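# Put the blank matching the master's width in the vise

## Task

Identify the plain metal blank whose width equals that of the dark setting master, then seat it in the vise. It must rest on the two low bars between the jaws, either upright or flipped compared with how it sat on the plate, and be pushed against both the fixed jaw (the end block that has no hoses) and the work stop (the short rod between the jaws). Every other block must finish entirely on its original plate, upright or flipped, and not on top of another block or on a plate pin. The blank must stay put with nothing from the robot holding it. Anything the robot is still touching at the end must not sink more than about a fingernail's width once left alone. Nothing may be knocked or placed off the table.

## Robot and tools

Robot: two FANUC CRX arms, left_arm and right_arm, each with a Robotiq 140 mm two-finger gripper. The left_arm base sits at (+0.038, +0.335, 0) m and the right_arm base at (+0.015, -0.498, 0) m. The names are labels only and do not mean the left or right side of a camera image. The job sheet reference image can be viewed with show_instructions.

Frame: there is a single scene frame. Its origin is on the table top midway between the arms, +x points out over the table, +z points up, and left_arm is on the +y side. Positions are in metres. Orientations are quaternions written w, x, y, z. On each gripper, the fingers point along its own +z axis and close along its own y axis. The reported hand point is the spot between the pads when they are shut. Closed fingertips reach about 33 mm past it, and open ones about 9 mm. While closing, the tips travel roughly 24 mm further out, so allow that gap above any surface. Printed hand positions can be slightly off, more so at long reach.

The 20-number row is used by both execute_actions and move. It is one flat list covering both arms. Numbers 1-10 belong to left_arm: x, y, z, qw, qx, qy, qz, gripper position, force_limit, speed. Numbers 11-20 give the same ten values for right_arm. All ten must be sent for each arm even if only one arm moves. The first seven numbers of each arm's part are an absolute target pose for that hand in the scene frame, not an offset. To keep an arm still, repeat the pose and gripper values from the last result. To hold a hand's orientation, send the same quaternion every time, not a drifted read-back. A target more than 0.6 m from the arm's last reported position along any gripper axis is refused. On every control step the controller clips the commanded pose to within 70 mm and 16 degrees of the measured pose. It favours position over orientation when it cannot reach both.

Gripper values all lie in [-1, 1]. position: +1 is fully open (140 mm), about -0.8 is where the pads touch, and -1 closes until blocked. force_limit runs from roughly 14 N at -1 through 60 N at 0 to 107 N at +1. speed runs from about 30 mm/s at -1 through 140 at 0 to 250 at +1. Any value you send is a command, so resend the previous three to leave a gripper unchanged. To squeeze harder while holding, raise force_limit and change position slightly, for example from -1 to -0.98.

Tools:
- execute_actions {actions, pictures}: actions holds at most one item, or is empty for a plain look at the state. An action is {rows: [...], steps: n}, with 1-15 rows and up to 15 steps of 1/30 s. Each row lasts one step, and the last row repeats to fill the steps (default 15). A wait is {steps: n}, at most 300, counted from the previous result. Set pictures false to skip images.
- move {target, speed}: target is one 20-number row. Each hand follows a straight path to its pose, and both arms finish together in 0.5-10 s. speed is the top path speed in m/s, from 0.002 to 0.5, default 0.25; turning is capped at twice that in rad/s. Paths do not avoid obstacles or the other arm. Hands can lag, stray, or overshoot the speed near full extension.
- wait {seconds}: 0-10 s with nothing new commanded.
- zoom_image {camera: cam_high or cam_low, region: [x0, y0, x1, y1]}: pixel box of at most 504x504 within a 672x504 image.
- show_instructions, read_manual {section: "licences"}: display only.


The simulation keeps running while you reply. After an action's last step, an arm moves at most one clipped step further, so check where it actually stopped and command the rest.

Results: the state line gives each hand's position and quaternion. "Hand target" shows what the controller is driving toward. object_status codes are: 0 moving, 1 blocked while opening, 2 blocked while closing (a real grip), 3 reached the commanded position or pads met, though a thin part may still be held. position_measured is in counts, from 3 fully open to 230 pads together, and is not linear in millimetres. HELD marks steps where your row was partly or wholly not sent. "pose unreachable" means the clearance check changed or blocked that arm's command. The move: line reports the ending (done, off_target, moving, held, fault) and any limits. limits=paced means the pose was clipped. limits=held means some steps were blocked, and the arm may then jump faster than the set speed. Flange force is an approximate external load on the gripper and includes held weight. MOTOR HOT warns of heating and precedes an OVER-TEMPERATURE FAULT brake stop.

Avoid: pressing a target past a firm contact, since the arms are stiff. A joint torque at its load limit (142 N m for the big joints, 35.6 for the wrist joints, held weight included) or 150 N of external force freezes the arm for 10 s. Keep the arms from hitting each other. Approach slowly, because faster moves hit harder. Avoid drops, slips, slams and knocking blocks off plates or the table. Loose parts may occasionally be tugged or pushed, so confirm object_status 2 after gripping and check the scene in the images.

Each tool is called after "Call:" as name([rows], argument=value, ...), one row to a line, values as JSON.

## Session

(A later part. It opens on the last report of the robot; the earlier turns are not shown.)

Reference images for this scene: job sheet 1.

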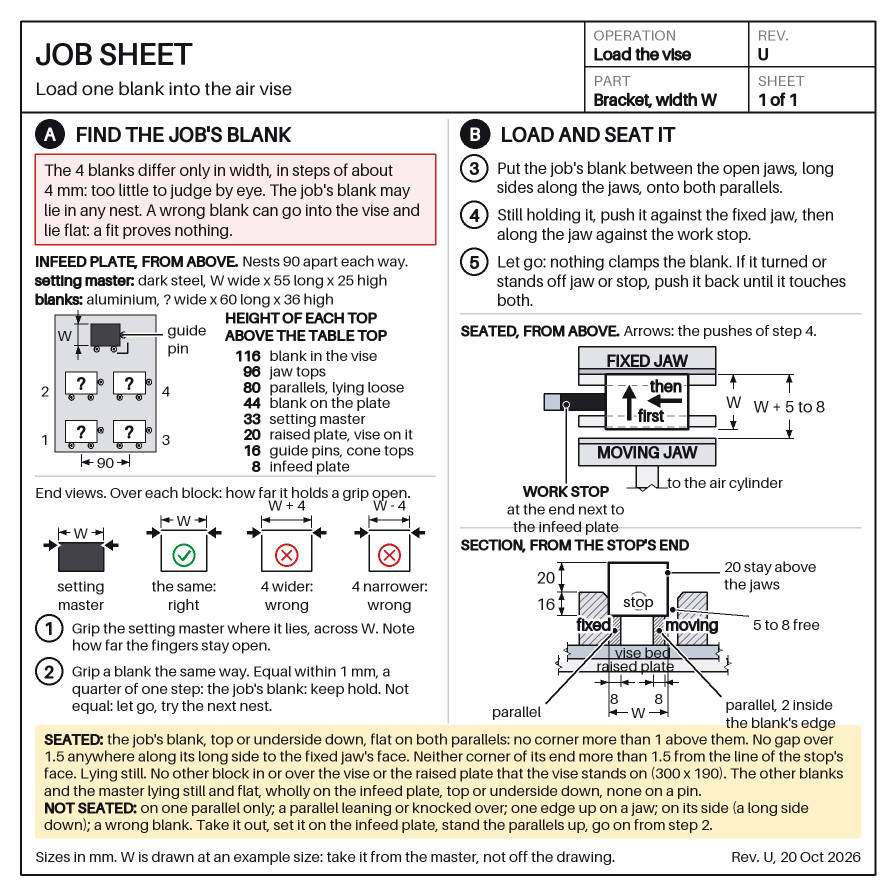

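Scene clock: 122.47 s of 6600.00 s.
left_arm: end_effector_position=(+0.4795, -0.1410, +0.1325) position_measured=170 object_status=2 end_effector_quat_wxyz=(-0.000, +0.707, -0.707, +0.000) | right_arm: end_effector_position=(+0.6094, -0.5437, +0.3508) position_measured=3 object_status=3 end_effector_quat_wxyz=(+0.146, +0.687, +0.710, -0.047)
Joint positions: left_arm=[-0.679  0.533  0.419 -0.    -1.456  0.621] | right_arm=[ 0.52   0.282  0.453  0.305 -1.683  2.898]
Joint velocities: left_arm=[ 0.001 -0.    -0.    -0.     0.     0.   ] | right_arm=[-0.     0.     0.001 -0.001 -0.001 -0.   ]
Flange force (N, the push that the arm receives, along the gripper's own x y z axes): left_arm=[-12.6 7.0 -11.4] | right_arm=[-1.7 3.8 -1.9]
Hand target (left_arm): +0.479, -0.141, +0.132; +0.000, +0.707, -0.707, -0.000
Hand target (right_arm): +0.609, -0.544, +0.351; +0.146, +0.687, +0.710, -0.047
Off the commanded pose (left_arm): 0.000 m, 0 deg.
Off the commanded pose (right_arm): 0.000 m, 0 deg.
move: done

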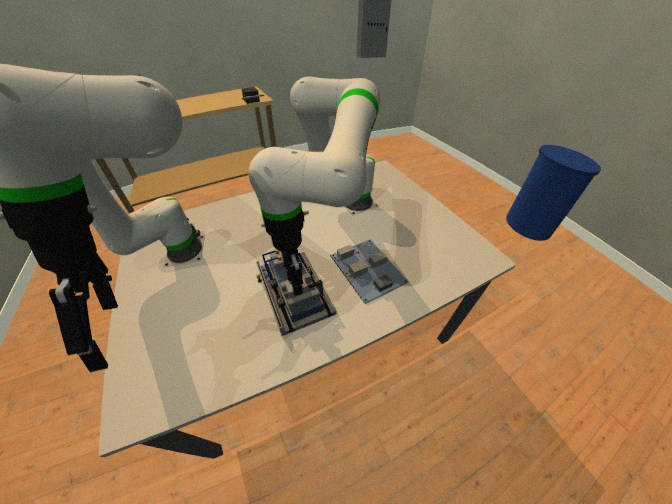

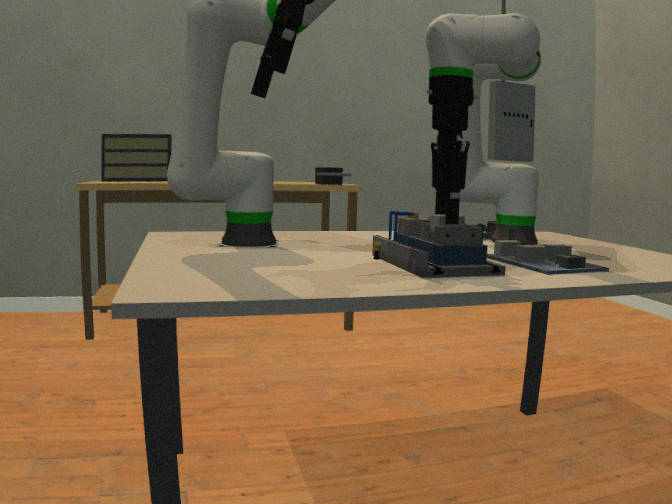

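Call:
move(target=[0.4795,-0.141,0.1324,0,0.7071,-0.7071,0,0.05,-1,-0.3,0.6094,-0.5437,0.3508,0.146,0.687,0.710,-0.047,1,0,0])

Call:
move(target=[0.4885,-0.144,0.134,0,0.7071,-0.7071,0,0.05,-1,-1,0.6094,-0.5437,0.3508,0.146,0.687,0.710,-0.047,1,0,0], speed=0.03)

Call:
move(target=[0.4885,-0.144,0.134,0,0.7071,-0.7071,0,-1,-1,-1,0.6094,-0.5437,0.3508,0.146,0.687,0.710,-0.047,1,0,0])

Call:
move(target=[0.4885,-0.144,0.134,0,0.7071,-0.7071,0,0.05,-1,-0.3,0.6094,-0.5437,0.3508,0.146,0.687,0.710,-0.047,1,0,0])

Call:
move(target=[0.4885,-0.144,0.158,0,0.7071,-0.7071,0,0.05,-1,-0.3,0.6094,-0.5437,0.3508,0.146,0.687,0.710,-0.047,1,0,0], speed=0.1)

Call:
move(target=[0.485,-0.122,0.152,0,1,0,0,0.45,-1,0,0.6094,-0.5437,0.3508,0.146,0.687,0.710,-0.047,1,0,0], speed=0.5)

Call:
zoom_image(camera="cam_low", region=[400, 180, 500, 260])

Call:
zoom_image(camera="cam_high", region=[270, 255, 340, 320])

Scene clock: 139.17 s of 6600.00 s.
left_arm: end_effector_position=(+0.4794, -0.1409, +0.1323) position_measured=123 object_status=3 end_effector_quat_wxyz=(+0.000, +0.707, -0.707, -0.000) | right_arm: end_effector_position=(+0.6094, -0.5437, +0.3508) position_measured=3 object_status=3 end_effector_quat_wxyz=(+0.146, +0.687, +0.710, -0.047)
Joint positions: left_arm=[-0.679  0.533  0.419 -0.    -1.456  0.621] | right_arm=[ 0.52   0.282  0.453  0.305 -1.683  2.898]
Joint velocities: left_arm=[ 0.     0.001  0.    -0.    -0.     0.001] | right_arm=[-0.001 -0.001  0.    -0.     0.001  0.   ]
Flange force (N, the push that the arm receives, along the gripper's own x y z axes): left_arm=[-9.0 5.7 3.4] | right_arm=[-1.8 4.0 -1.8]
Hand target (left_arm): +0.479, -0.141, +0.132; +0.000, +0.707, -0.707, +0.000
Hand target (right_arm): +0.609, -0.544, +0.351; +0.146, +0.687, +0.710, -0.047
Off the commanded pose (left_arm): 0.000 m, 0 deg.
Off the commanded pose (right_arm): 0.000 m, 0 deg.
After step 90, 13.00 s passed at rest.
move: done

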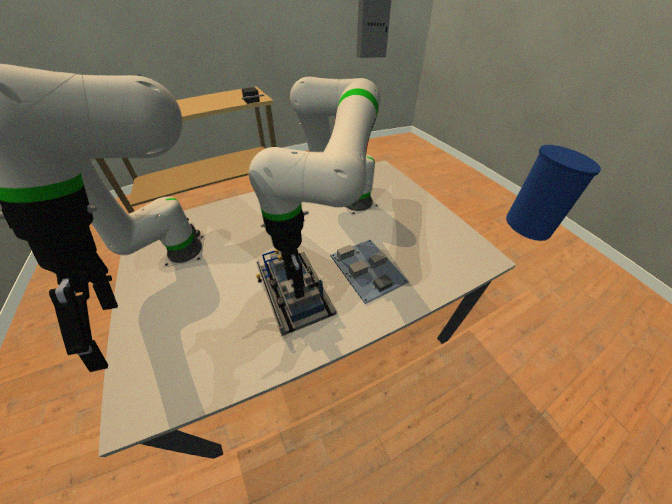

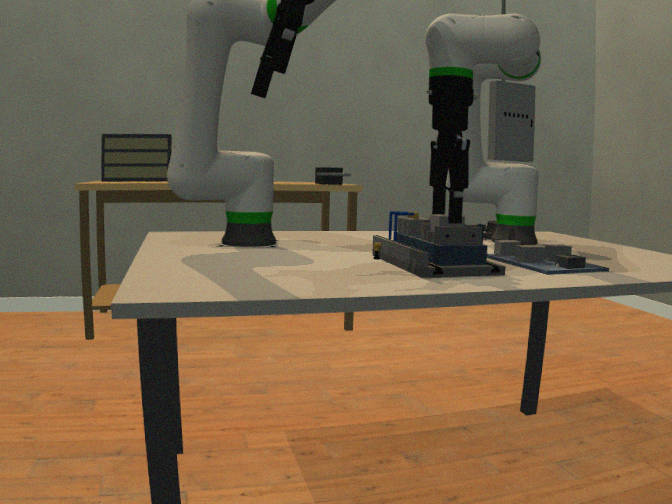

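Scene clock: 139.87 s of 6600.00 s.
left_arm: end_effector_position=(+0.4884, -0.1440, +0.1340) position_measured=123 object_status=3 end_effector_quat_wxyz=(-0.000, +0.707, -0.707, +0.000) | right_arm: end_effector_position=(+0.6094, -0.5437, +0.3508) position_measured=3 object_status=3 end_effector_quat_wxyz=(+0.146, +0.687, +0.710, -0.047)
Joint positions: left_arm=[-0.675  0.555  0.456 -0.    -1.471  0.617] | right_arm=[ 0.52   0.282  0.453  0.305 -1.683  2.898]
Joint velocities: left_arm=[-0.001  0.004  0.005 -0.001 -0.002 -0.002] | right_arm=[ 0.002 -0.001 -0.001 -0.    -0.001 -0.   ]
Flange force (N, the push that the arm receives, along the gripper's own x y z axes): left_arm=[-4.1 1.3 1.1] | right_arm=[-1.9 3.2 -1.3]
Hand target (left_arm): +0.489, -0.144, +0.134; -0.000, +0.707, -0.707, -0.000
Hand target (right_arm): +0.609, -0.544, +0.351; +0.146, +0.687, +0.710, -0.047
Off the commanded pose (left_arm): 0.000 m, 0 deg.
Off the commanded pose (right_arm): 0.000 m, 0 deg.
move: done

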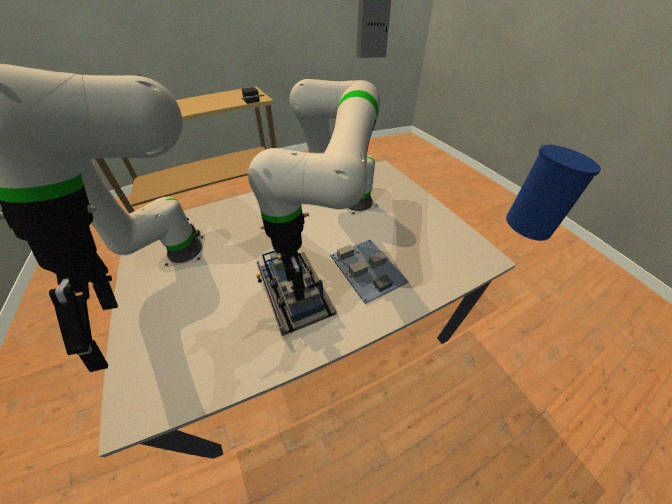

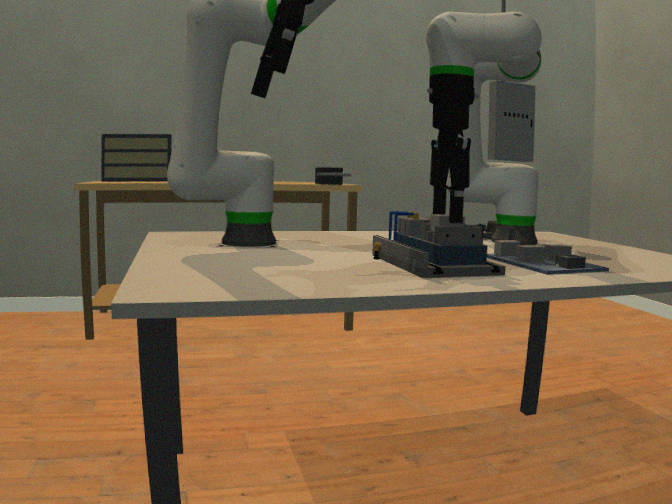

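Scene clock: 140.80 s of 6600.00 s.
left_arm: end_effector_position=(+0.4884, -0.1439, +0.1340) position_measured=158 object_status=0 end_effector_quat_wxyz=(+0.000, +0.707, -0.707, -0.000) | right_arm: end_effector_position=(+0.6094, -0.5437, +0.3508) position_measured=3 object_status=3 end_effector_quat_wxyz=(+0.146, +0.687, +0.710, -0.047)
Joint positions: left_arm=[-0.675  0.556  0.456 -0.    -1.471  0.617] | right_arm=[ 0.52   0.282  0.453  0.305 -1.683  2.898]
Joint velocities: left_arm=[ 0.001 -0.    -0.001 -0.001  0.003 -0.   ] | right_arm=[-0.    -0.     0.001  0.001 -0.001  0.   ]
Flange force (N, the push that the arm receives, along the gripper's own x y z axes): left_arm=[-20.1 35.2 -15.8] | right_arm=[-1.9 1.2 -0.2]
Hand target (left_arm): +0.489, -0.144, +0.134; -0.000, +0.707, -0.707, -0.000
Hand target (right_arm): +0.609, -0.544, +0.351; +0.146, +0.687, +0.710, -0.047
Off the commanded pose (left_arm): 0.000 m, 0 deg.
Off the commanded pose (right_arm): 0.000 m, 0 deg.
move: done

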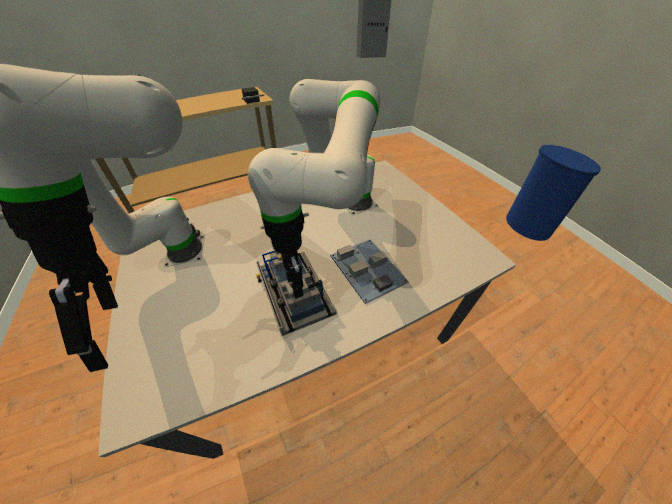

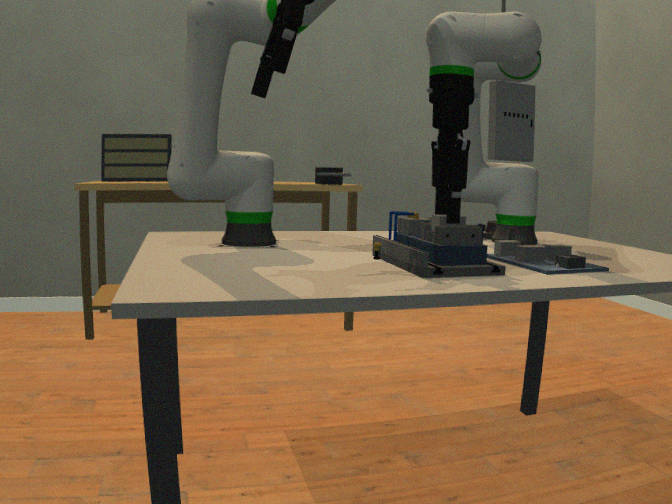

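Scene clock: 141.50 s of 6600.00 s.
left_arm: end_effector_position=(+0.4885, -0.1440, +0.1339) position_measured=123 object_status=3 end_effector_quat_wxyz=(+0.000, +0.707, -0.707, -0.000) | right_arm: end_effector_position=(+0.6094, -0.5437, +0.3508) position_measured=3 object_status=3 end_effector_quat_wxyz=(+0.146, +0.687, +0.710, -0.047)
Joint positions: left_arm=[-0.675  0.556  0.456 -0.    -1.471  0.617] | right_arm=[ 0.52   0.282  0.453  0.305 -1.683  2.898]
Joint velocities: left_arm=[-0.001  0.001  0.    -0.001  0.     0.001] | right_arm=[ 0.001 -0.     0.    -0.    -0.001 -0.   ]
Flange force (N, the push that the arm receives, along the gripper's own x y z axes): left_arm=[-5.3 1.9 3.6] | right_arm=[-1.6 2.1 -0.9]
Hand target (left_arm): +0.489, -0.144, +0.134; +0.000, +0.707, -0.707, -0.000
Hand target (right_arm): +0.609, -0.544, +0.351; +0.146, +0.687, +0.710, -0.047
Off the commanded pose (left_arm): 0.000 m, 0 deg.
Off the commanded pose (right_arm): 0.000 m, 0 deg.
move: done

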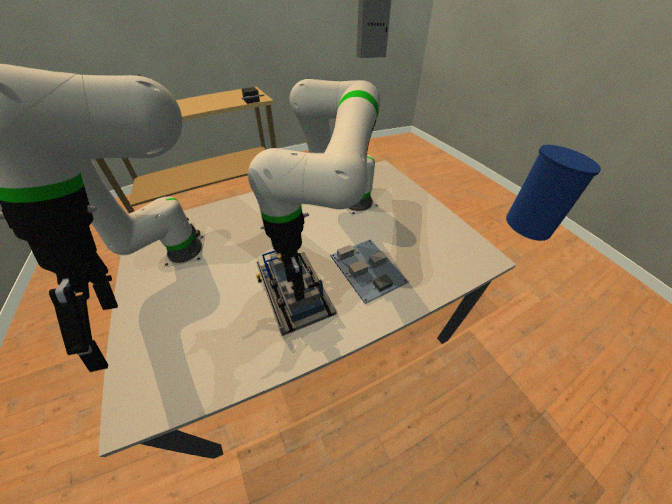

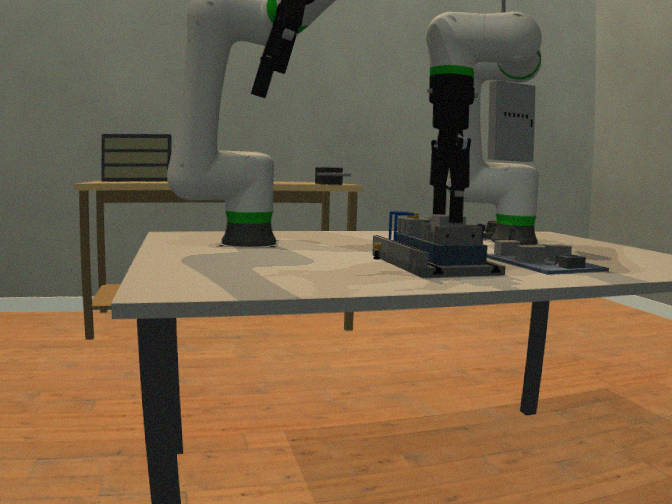

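Scene clock: 142.27 s of 6600.00 s.
left_arm: end_effector_position=(+0.4885, -0.1440, +0.1580) position_measured=123 object_status=3 end_effector_quat_wxyz=(-0.000, +0.707, -0.707, +0.000) | right_arm: end_effector_position=(+0.6094, -0.5437, +0.3508) position_measured=3 object_status=3 end_effector_quat_wxyz=(+0.146, +0.687, +0.710, -0.047)
Joint positions: left_arm=[-0.675  0.551  0.505 -0.    -1.525  0.617] | right_arm=[ 0.52   0.282  0.453  0.305 -1.683  2.898]
Joint velocities: left_arm=[ 0.001  0.001  0.003  0.    -0.002 -0.001] | right_arm=[ 0.     0.001  0.001  0.002 -0.    -0.   ]
Flange force (N, the push that the arm receives, along the gripper's own x y z axes): left_arm=[-6.9 5.5 5.7] | right_arm=[-1.5 2.0 -0.9]
Hand target (left_arm): +0.489, -0.144, +0.158; -0.000, +0.707, -0.707, +0.000
Hand target (right_arm): +0.609, -0.544, +0.351; +0.146, +0.687, +0.710, -0.047
Off the commanded pose (left_arm): 0.000 m, 0 deg.
Off the commanded pose (right_arm): 0.000 m, 0 deg.
move: done

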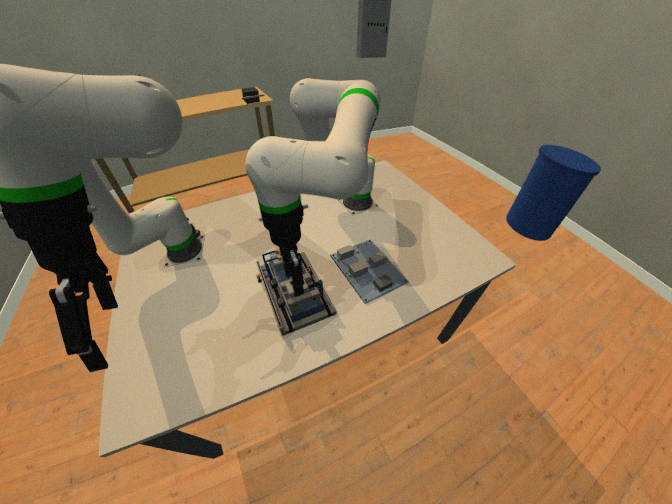

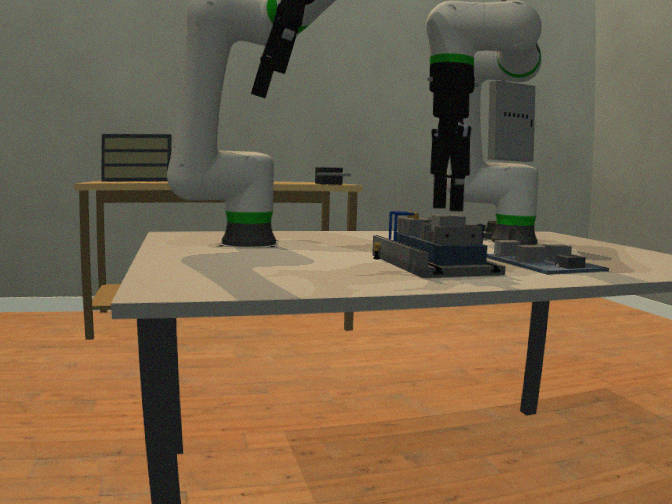

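Scene clock: 144.40 s of 6600.00 s.
left_arm: end_effector_position=(+0.4848, -0.1219, +0.1518) position_measured=72 object_status=3 end_effector_quat_wxyz=(-0.000, +1.000, -0.000, -0.000) | right_arm: end_effector_position=(+0.6094, -0.5437, +0.3508) position_measured=3 object_status=3 end_effector_quat_wxyz=(+0.146, +0.687, +0.710, -0.047)
Joint positions: left_arm=[-0.65   0.501  0.416  0.    -1.487  2.162] | right_arm=[ 0.52   0.282  0.453  0.305 -1.683  2.898]
Joint velocities: left_arm=[-0.002  0.001 -0.001 -0.001 -0.001  0.004] | right_arm=[-0.     0.    -0.001  0.    -0.    -0.   ]
Flange force (N, the push that the arm receives, along the gripper's own x y z axes): left_arm=[-5.1 -8.3 6.3] | right_arm=[-1.8 2.8 -1.7]
Hand target (left_arm): +0.485, -0.122, +0.152; -0.000, +1.000, -0.000, -0.000
Hand target (right_arm): +0.609, -0.544, +0.351; +0.146, +0.687, +0.710, -0.047
Off the commanded pose (left_arm): 0.000 m, 0 deg.
Off the commanded pose (right_arm): 0.000 m, 0 deg.
move: done

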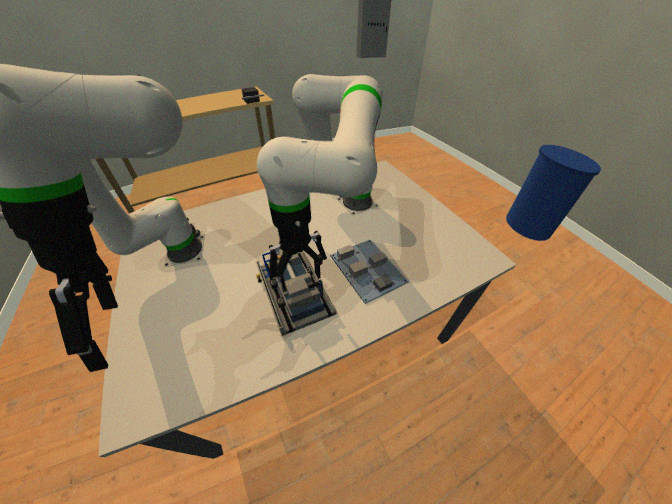

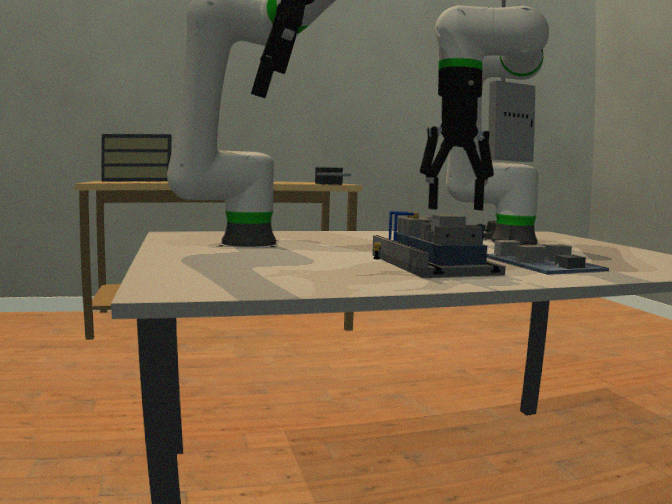

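Region (400, 180, 500, 260) of cam_low's 672x504 image, scaled by 5.040, with more detail than that image has; it fills the top 403 rows of this view, and the rest is white.

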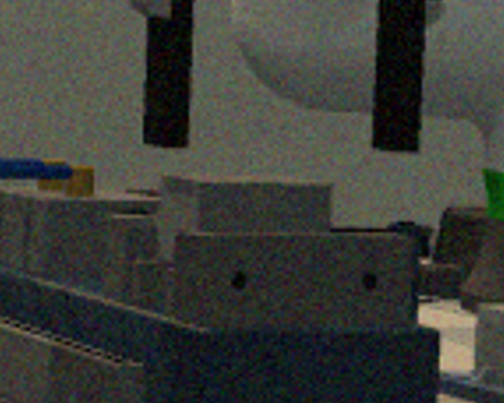

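Region (270, 255, 340, 320) of cam_high's 672x504 image, scaled by 7.200, with more detail than that image has; it fills the top 468 rows of this view, and the rest is white.

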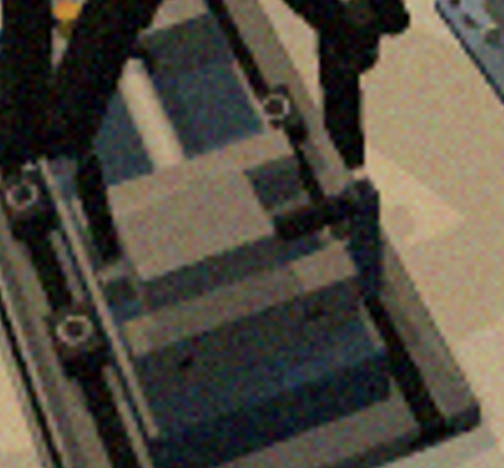

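Call:
move(target=[0.486,-0.128,0.146,0,1,0,0,0.45,-1,0,0.6094,-0.5437,0.3508,0.146,0.687,0.710,-0.047,1,0,0], speed=0.03)

Call:
move(target=[0.486,-0.128,0.133,0,1,0,0,0.45,-1,0,0.6094,-0.5437,0.3508,0.146,0.687,0.710,-0.047,1,0,0], speed=0.02)

Call:
move(target=[0.486,-0.123,0.133,0,1,0,0,0.45,-1,-1,0.6094,-0.5437,0.3508,0.146,0.687,0.710,-0.047,1,0,0], speed=0.01)

Call:
move(target=[0.486,-0.123,0.133,0,1,0,0,-1,-1,-1,0.6094,-0.5437,0.3508,0.146,0.687,0.710,-0.047,1,0,0])

Call:
zoom_image(camera="cam_low", region=[400, 180, 500, 260])

Call:
zoom_image(camera="cam_high", region=[270, 255, 340, 320])

Scene clock: 156.83 s of 6600.00 s.
left_arm: end_effector_position=(+0.4860, -0.1279, +0.1460) position_measured=72 object_status=3 end_effector_quat_wxyz=(-0.000, +1.000, -0.000, +0.000) | right_arm: end_effector_position=(+0.6094, -0.5437, +0.3508) position_measured=3 object_status=3 end_effector_quat_wxyz=(+0.146, +0.687, +0.710, -0.047)
Joint positions: left_arm=[-0.657  0.516  0.425 -0.    -1.48   2.169] | right_arm=[ 0.52   0.282  0.453  0.305 -1.683  2.898]
Joint velocities: left_arm=[-0.001  0.003  0.001 -0.001  0.001  0.001] | right_arm=[-0.001  0.     0.    -0.002 -0.     0.   ]
Flange force (N, the push that the arm receives, along the gripper's own x y z axes): left_arm=[-4.6 -5.1 3.9] | right_arm=[-1.4 2.5 -0.9]
Hand target (left_arm): +0.486, -0.128, +0.146; +0.000, +1.000, -0.000, +0.000
Hand target (right_arm): +0.609, -0.544, +0.351; +0.146, +0.687, +0.710, -0.047
Off the commanded pose (left_arm): 0.000 m, 0 deg.
Off the commanded pose (right_arm): 0.000 m, 0 deg.
After step 90, 8.73 s passed at rest.
move: done

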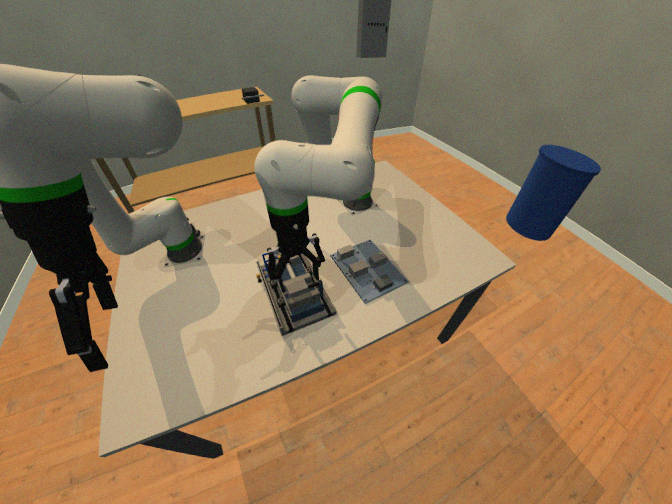

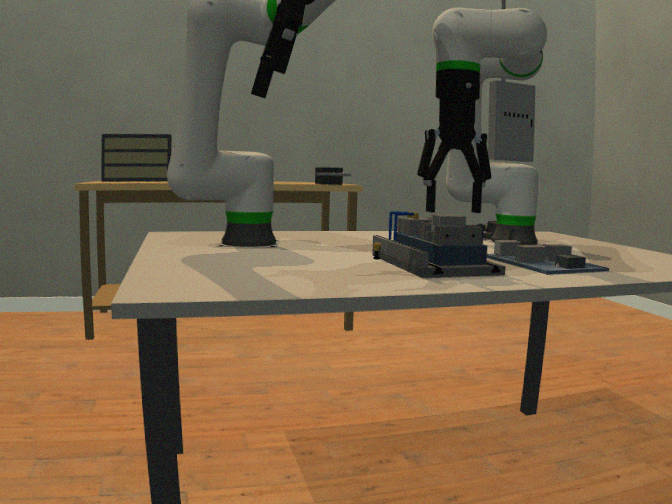

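Scene clock: 157.70 s of 6600.00 s.
left_arm: end_effector_position=(+0.4860, -0.1280, +0.1331) position_measured=72 object_status=3 end_effector_quat_wxyz=(-0.000, +1.000, -0.000, +0.000) | right_arm: end_effector_position=(+0.6094, -0.5437, +0.3508) position_measured=3 object_status=3 end_effector_quat_wxyz=(+0.146, +0.687, +0.710, -0.047)
Joint positions: left_arm=[-0.657  0.52   0.4   -0.    -1.451  2.169] | right_arm=[ 0.52   0.282  0.453  0.305 -1.683  2.898]
Joint velocities: left_arm=[-0.    -0.001 -0.002  0.     0.003  0.   ] | right_arm=[-0.001 -0.001  0.     0.     0.001 -0.   ]
Flange force (N, the push that the arm receives, along the gripper's own x y z axes): left_arm=[-7.7 -8.1 5.5] | right_arm=[-2.4 4.9 -1.7]
Hand target (left_arm): +0.486, -0.128, +0.133; +0.000, +1.000, -0.000, -0.000
Hand target (right_arm): +0.609, -0.544, +0.351; +0.146, +0.687, +0.710, -0.047
Off the commanded pose (left_arm): 0.000 m, 0 deg.
Off the commanded pose (right_arm): 0.000 m, 0 deg.
move: done

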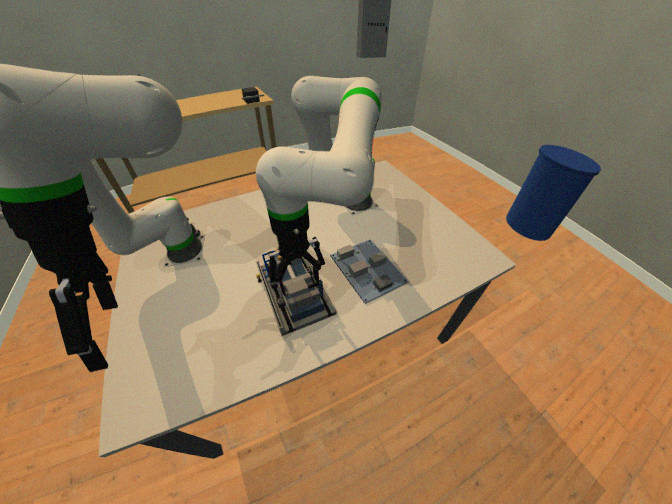

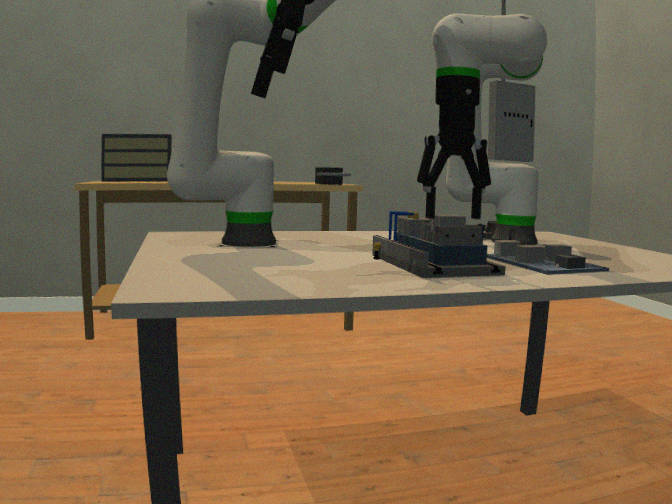

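Scene clock: 158.43 s of 6600.00 s.
left_arm: end_effector_position=(+0.4860, -0.1230, +0.1330) position_measured=72 object_status=3 end_effector_quat_wxyz=(-0.000, +1.000, -0.000, -0.000) | right_arm: end_effector_position=(+0.6094, -0.5437, +0.3508) position_measured=3 object_status=3 end_effector_quat_wxyz=(+0.146, +0.687, +0.710, -0.047)
Joint positions: left_arm=[-0.65   0.51   0.386 -0.    -1.447  2.163] | right_arm=[ 0.52   0.282  0.453  0.305 -1.683  2.898]
Joint velocities: left_arm=[-0.    -0.002 -0.002 -0.     0.    -0.001] | right_arm=[-0.001  0.     0.001 -0.     0.    -0.   ]
Flange force (N, the push that the arm receives, along the gripper's own x y z axes): left_arm=[-3.9 -4.6 4.5] | right_arm=[-1.8 3.0 -1.2]
Hand target (left_arm): +0.486, -0.123, +0.133; -0.000, +1.000, -0.000, -0.000
Hand target (right_arm): +0.609, -0.544, +0.351; +0.146, +0.687, +0.710, -0.047
Off the commanded pose (left_arm): 0.000 m, 0 deg.
Off the commanded pose (right_arm): 0.000 m, 0 deg.
move: done

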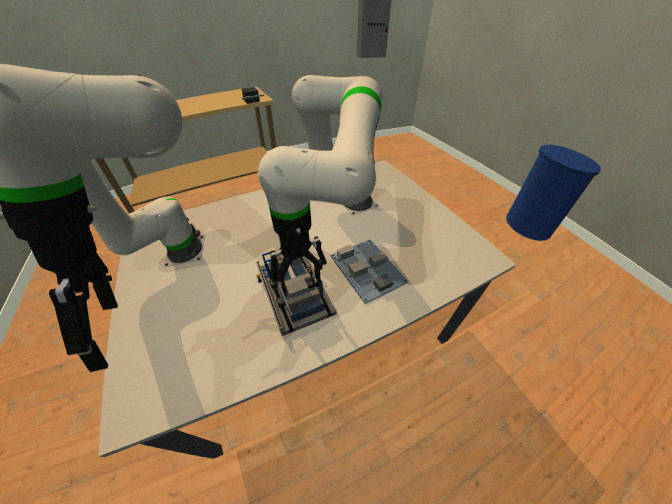

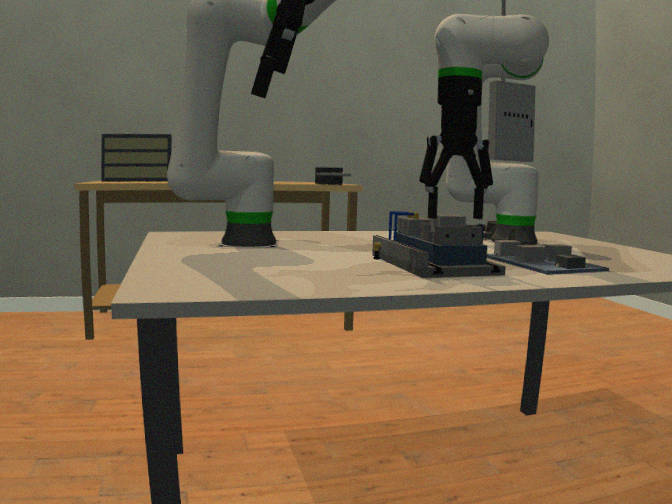

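Scene clock: 159.67 s of 6600.00 s.
left_arm: end_effector_position=(+0.4860, -0.1232, +0.1331) position_measured=121 object_status=2 end_effector_quat_wxyz=(+0.000, +1.000, +0.000, -0.000) | right_arm: end_effector_position=(+0.6094, -0.5437, +0.3508) position_measured=3 object_status=3 end_effector_quat_wxyz=(+0.146, +0.687, +0.710, -0.047)
Joint positions: left_arm=[-0.65   0.51   0.386  0.001 -1.446  2.163] | right_arm=[ 0.52   0.282  0.453  0.305 -1.683  2.898]
Joint velocities: left_arm=[ 0.001  0.001  0.     0.001 -0.002 -0.   ] | right_arm=[ 0.001 -0.     0.     0.001  0.     0.   ]
Flange force (N, the push that the arm receives, along the gripper's own x y z axes): left_arm=[-4.9 20.9 -3.4] | right_arm=[-0.7 2.3 -1.0]
Hand target (left_arm): +0.486, -0.123, +0.133; +0.000, +1.000, +0.000, +0.000
Hand target (right_arm): +0.609, -0.544, +0.351; +0.146, +0.687, +0.710, -0.047
Off the commanded pose (left_arm): 0.000 m, 0 deg.
Off the commanded pose (right_arm): 0.000 m, 0 deg.
move: done

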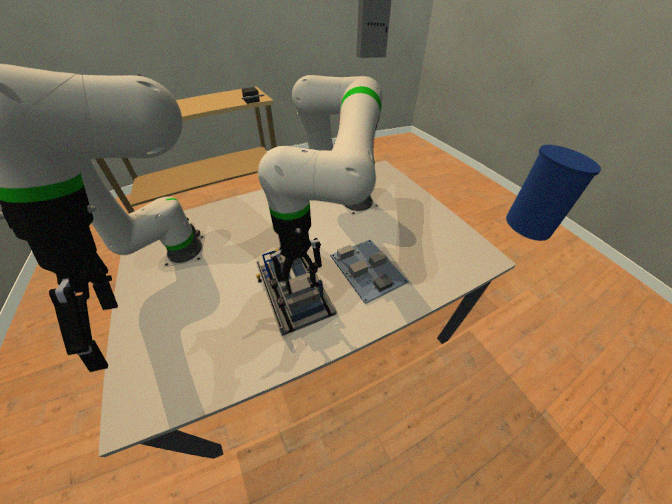

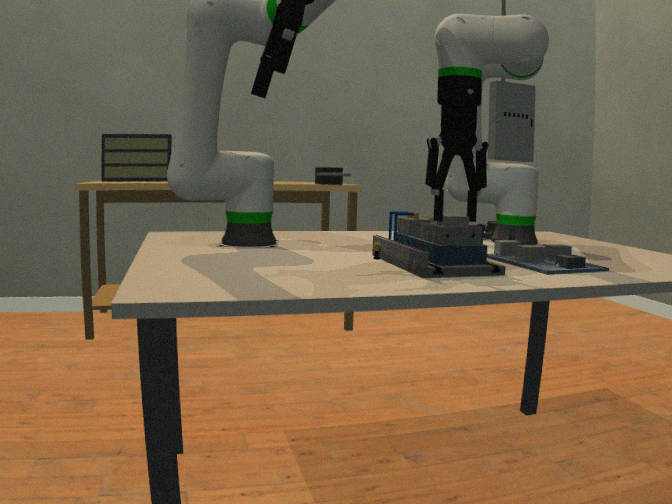

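Region (400, 180, 500, 260) of cam_low's 672x504 image, scaled by 5.040, with more detail than that image has; it fills the top 403 rows of this view, and the rest is white.

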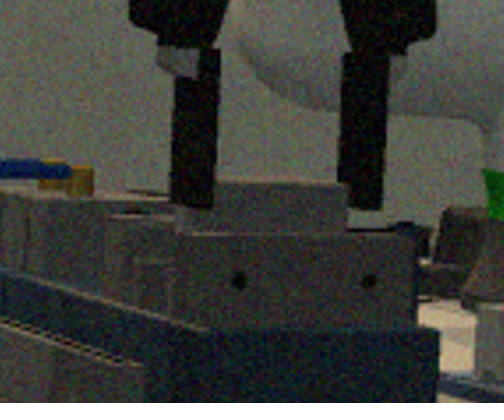

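Region (270, 255, 340, 320) of cam_high's 672x504 image, scaled by 7.200, with more detail than that image has; it fills the top 468 rows of this view, and the rest is white.

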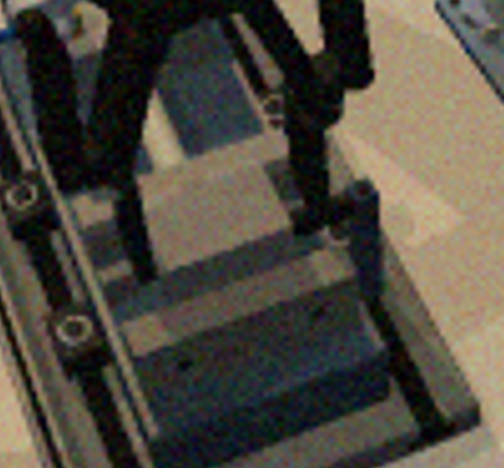

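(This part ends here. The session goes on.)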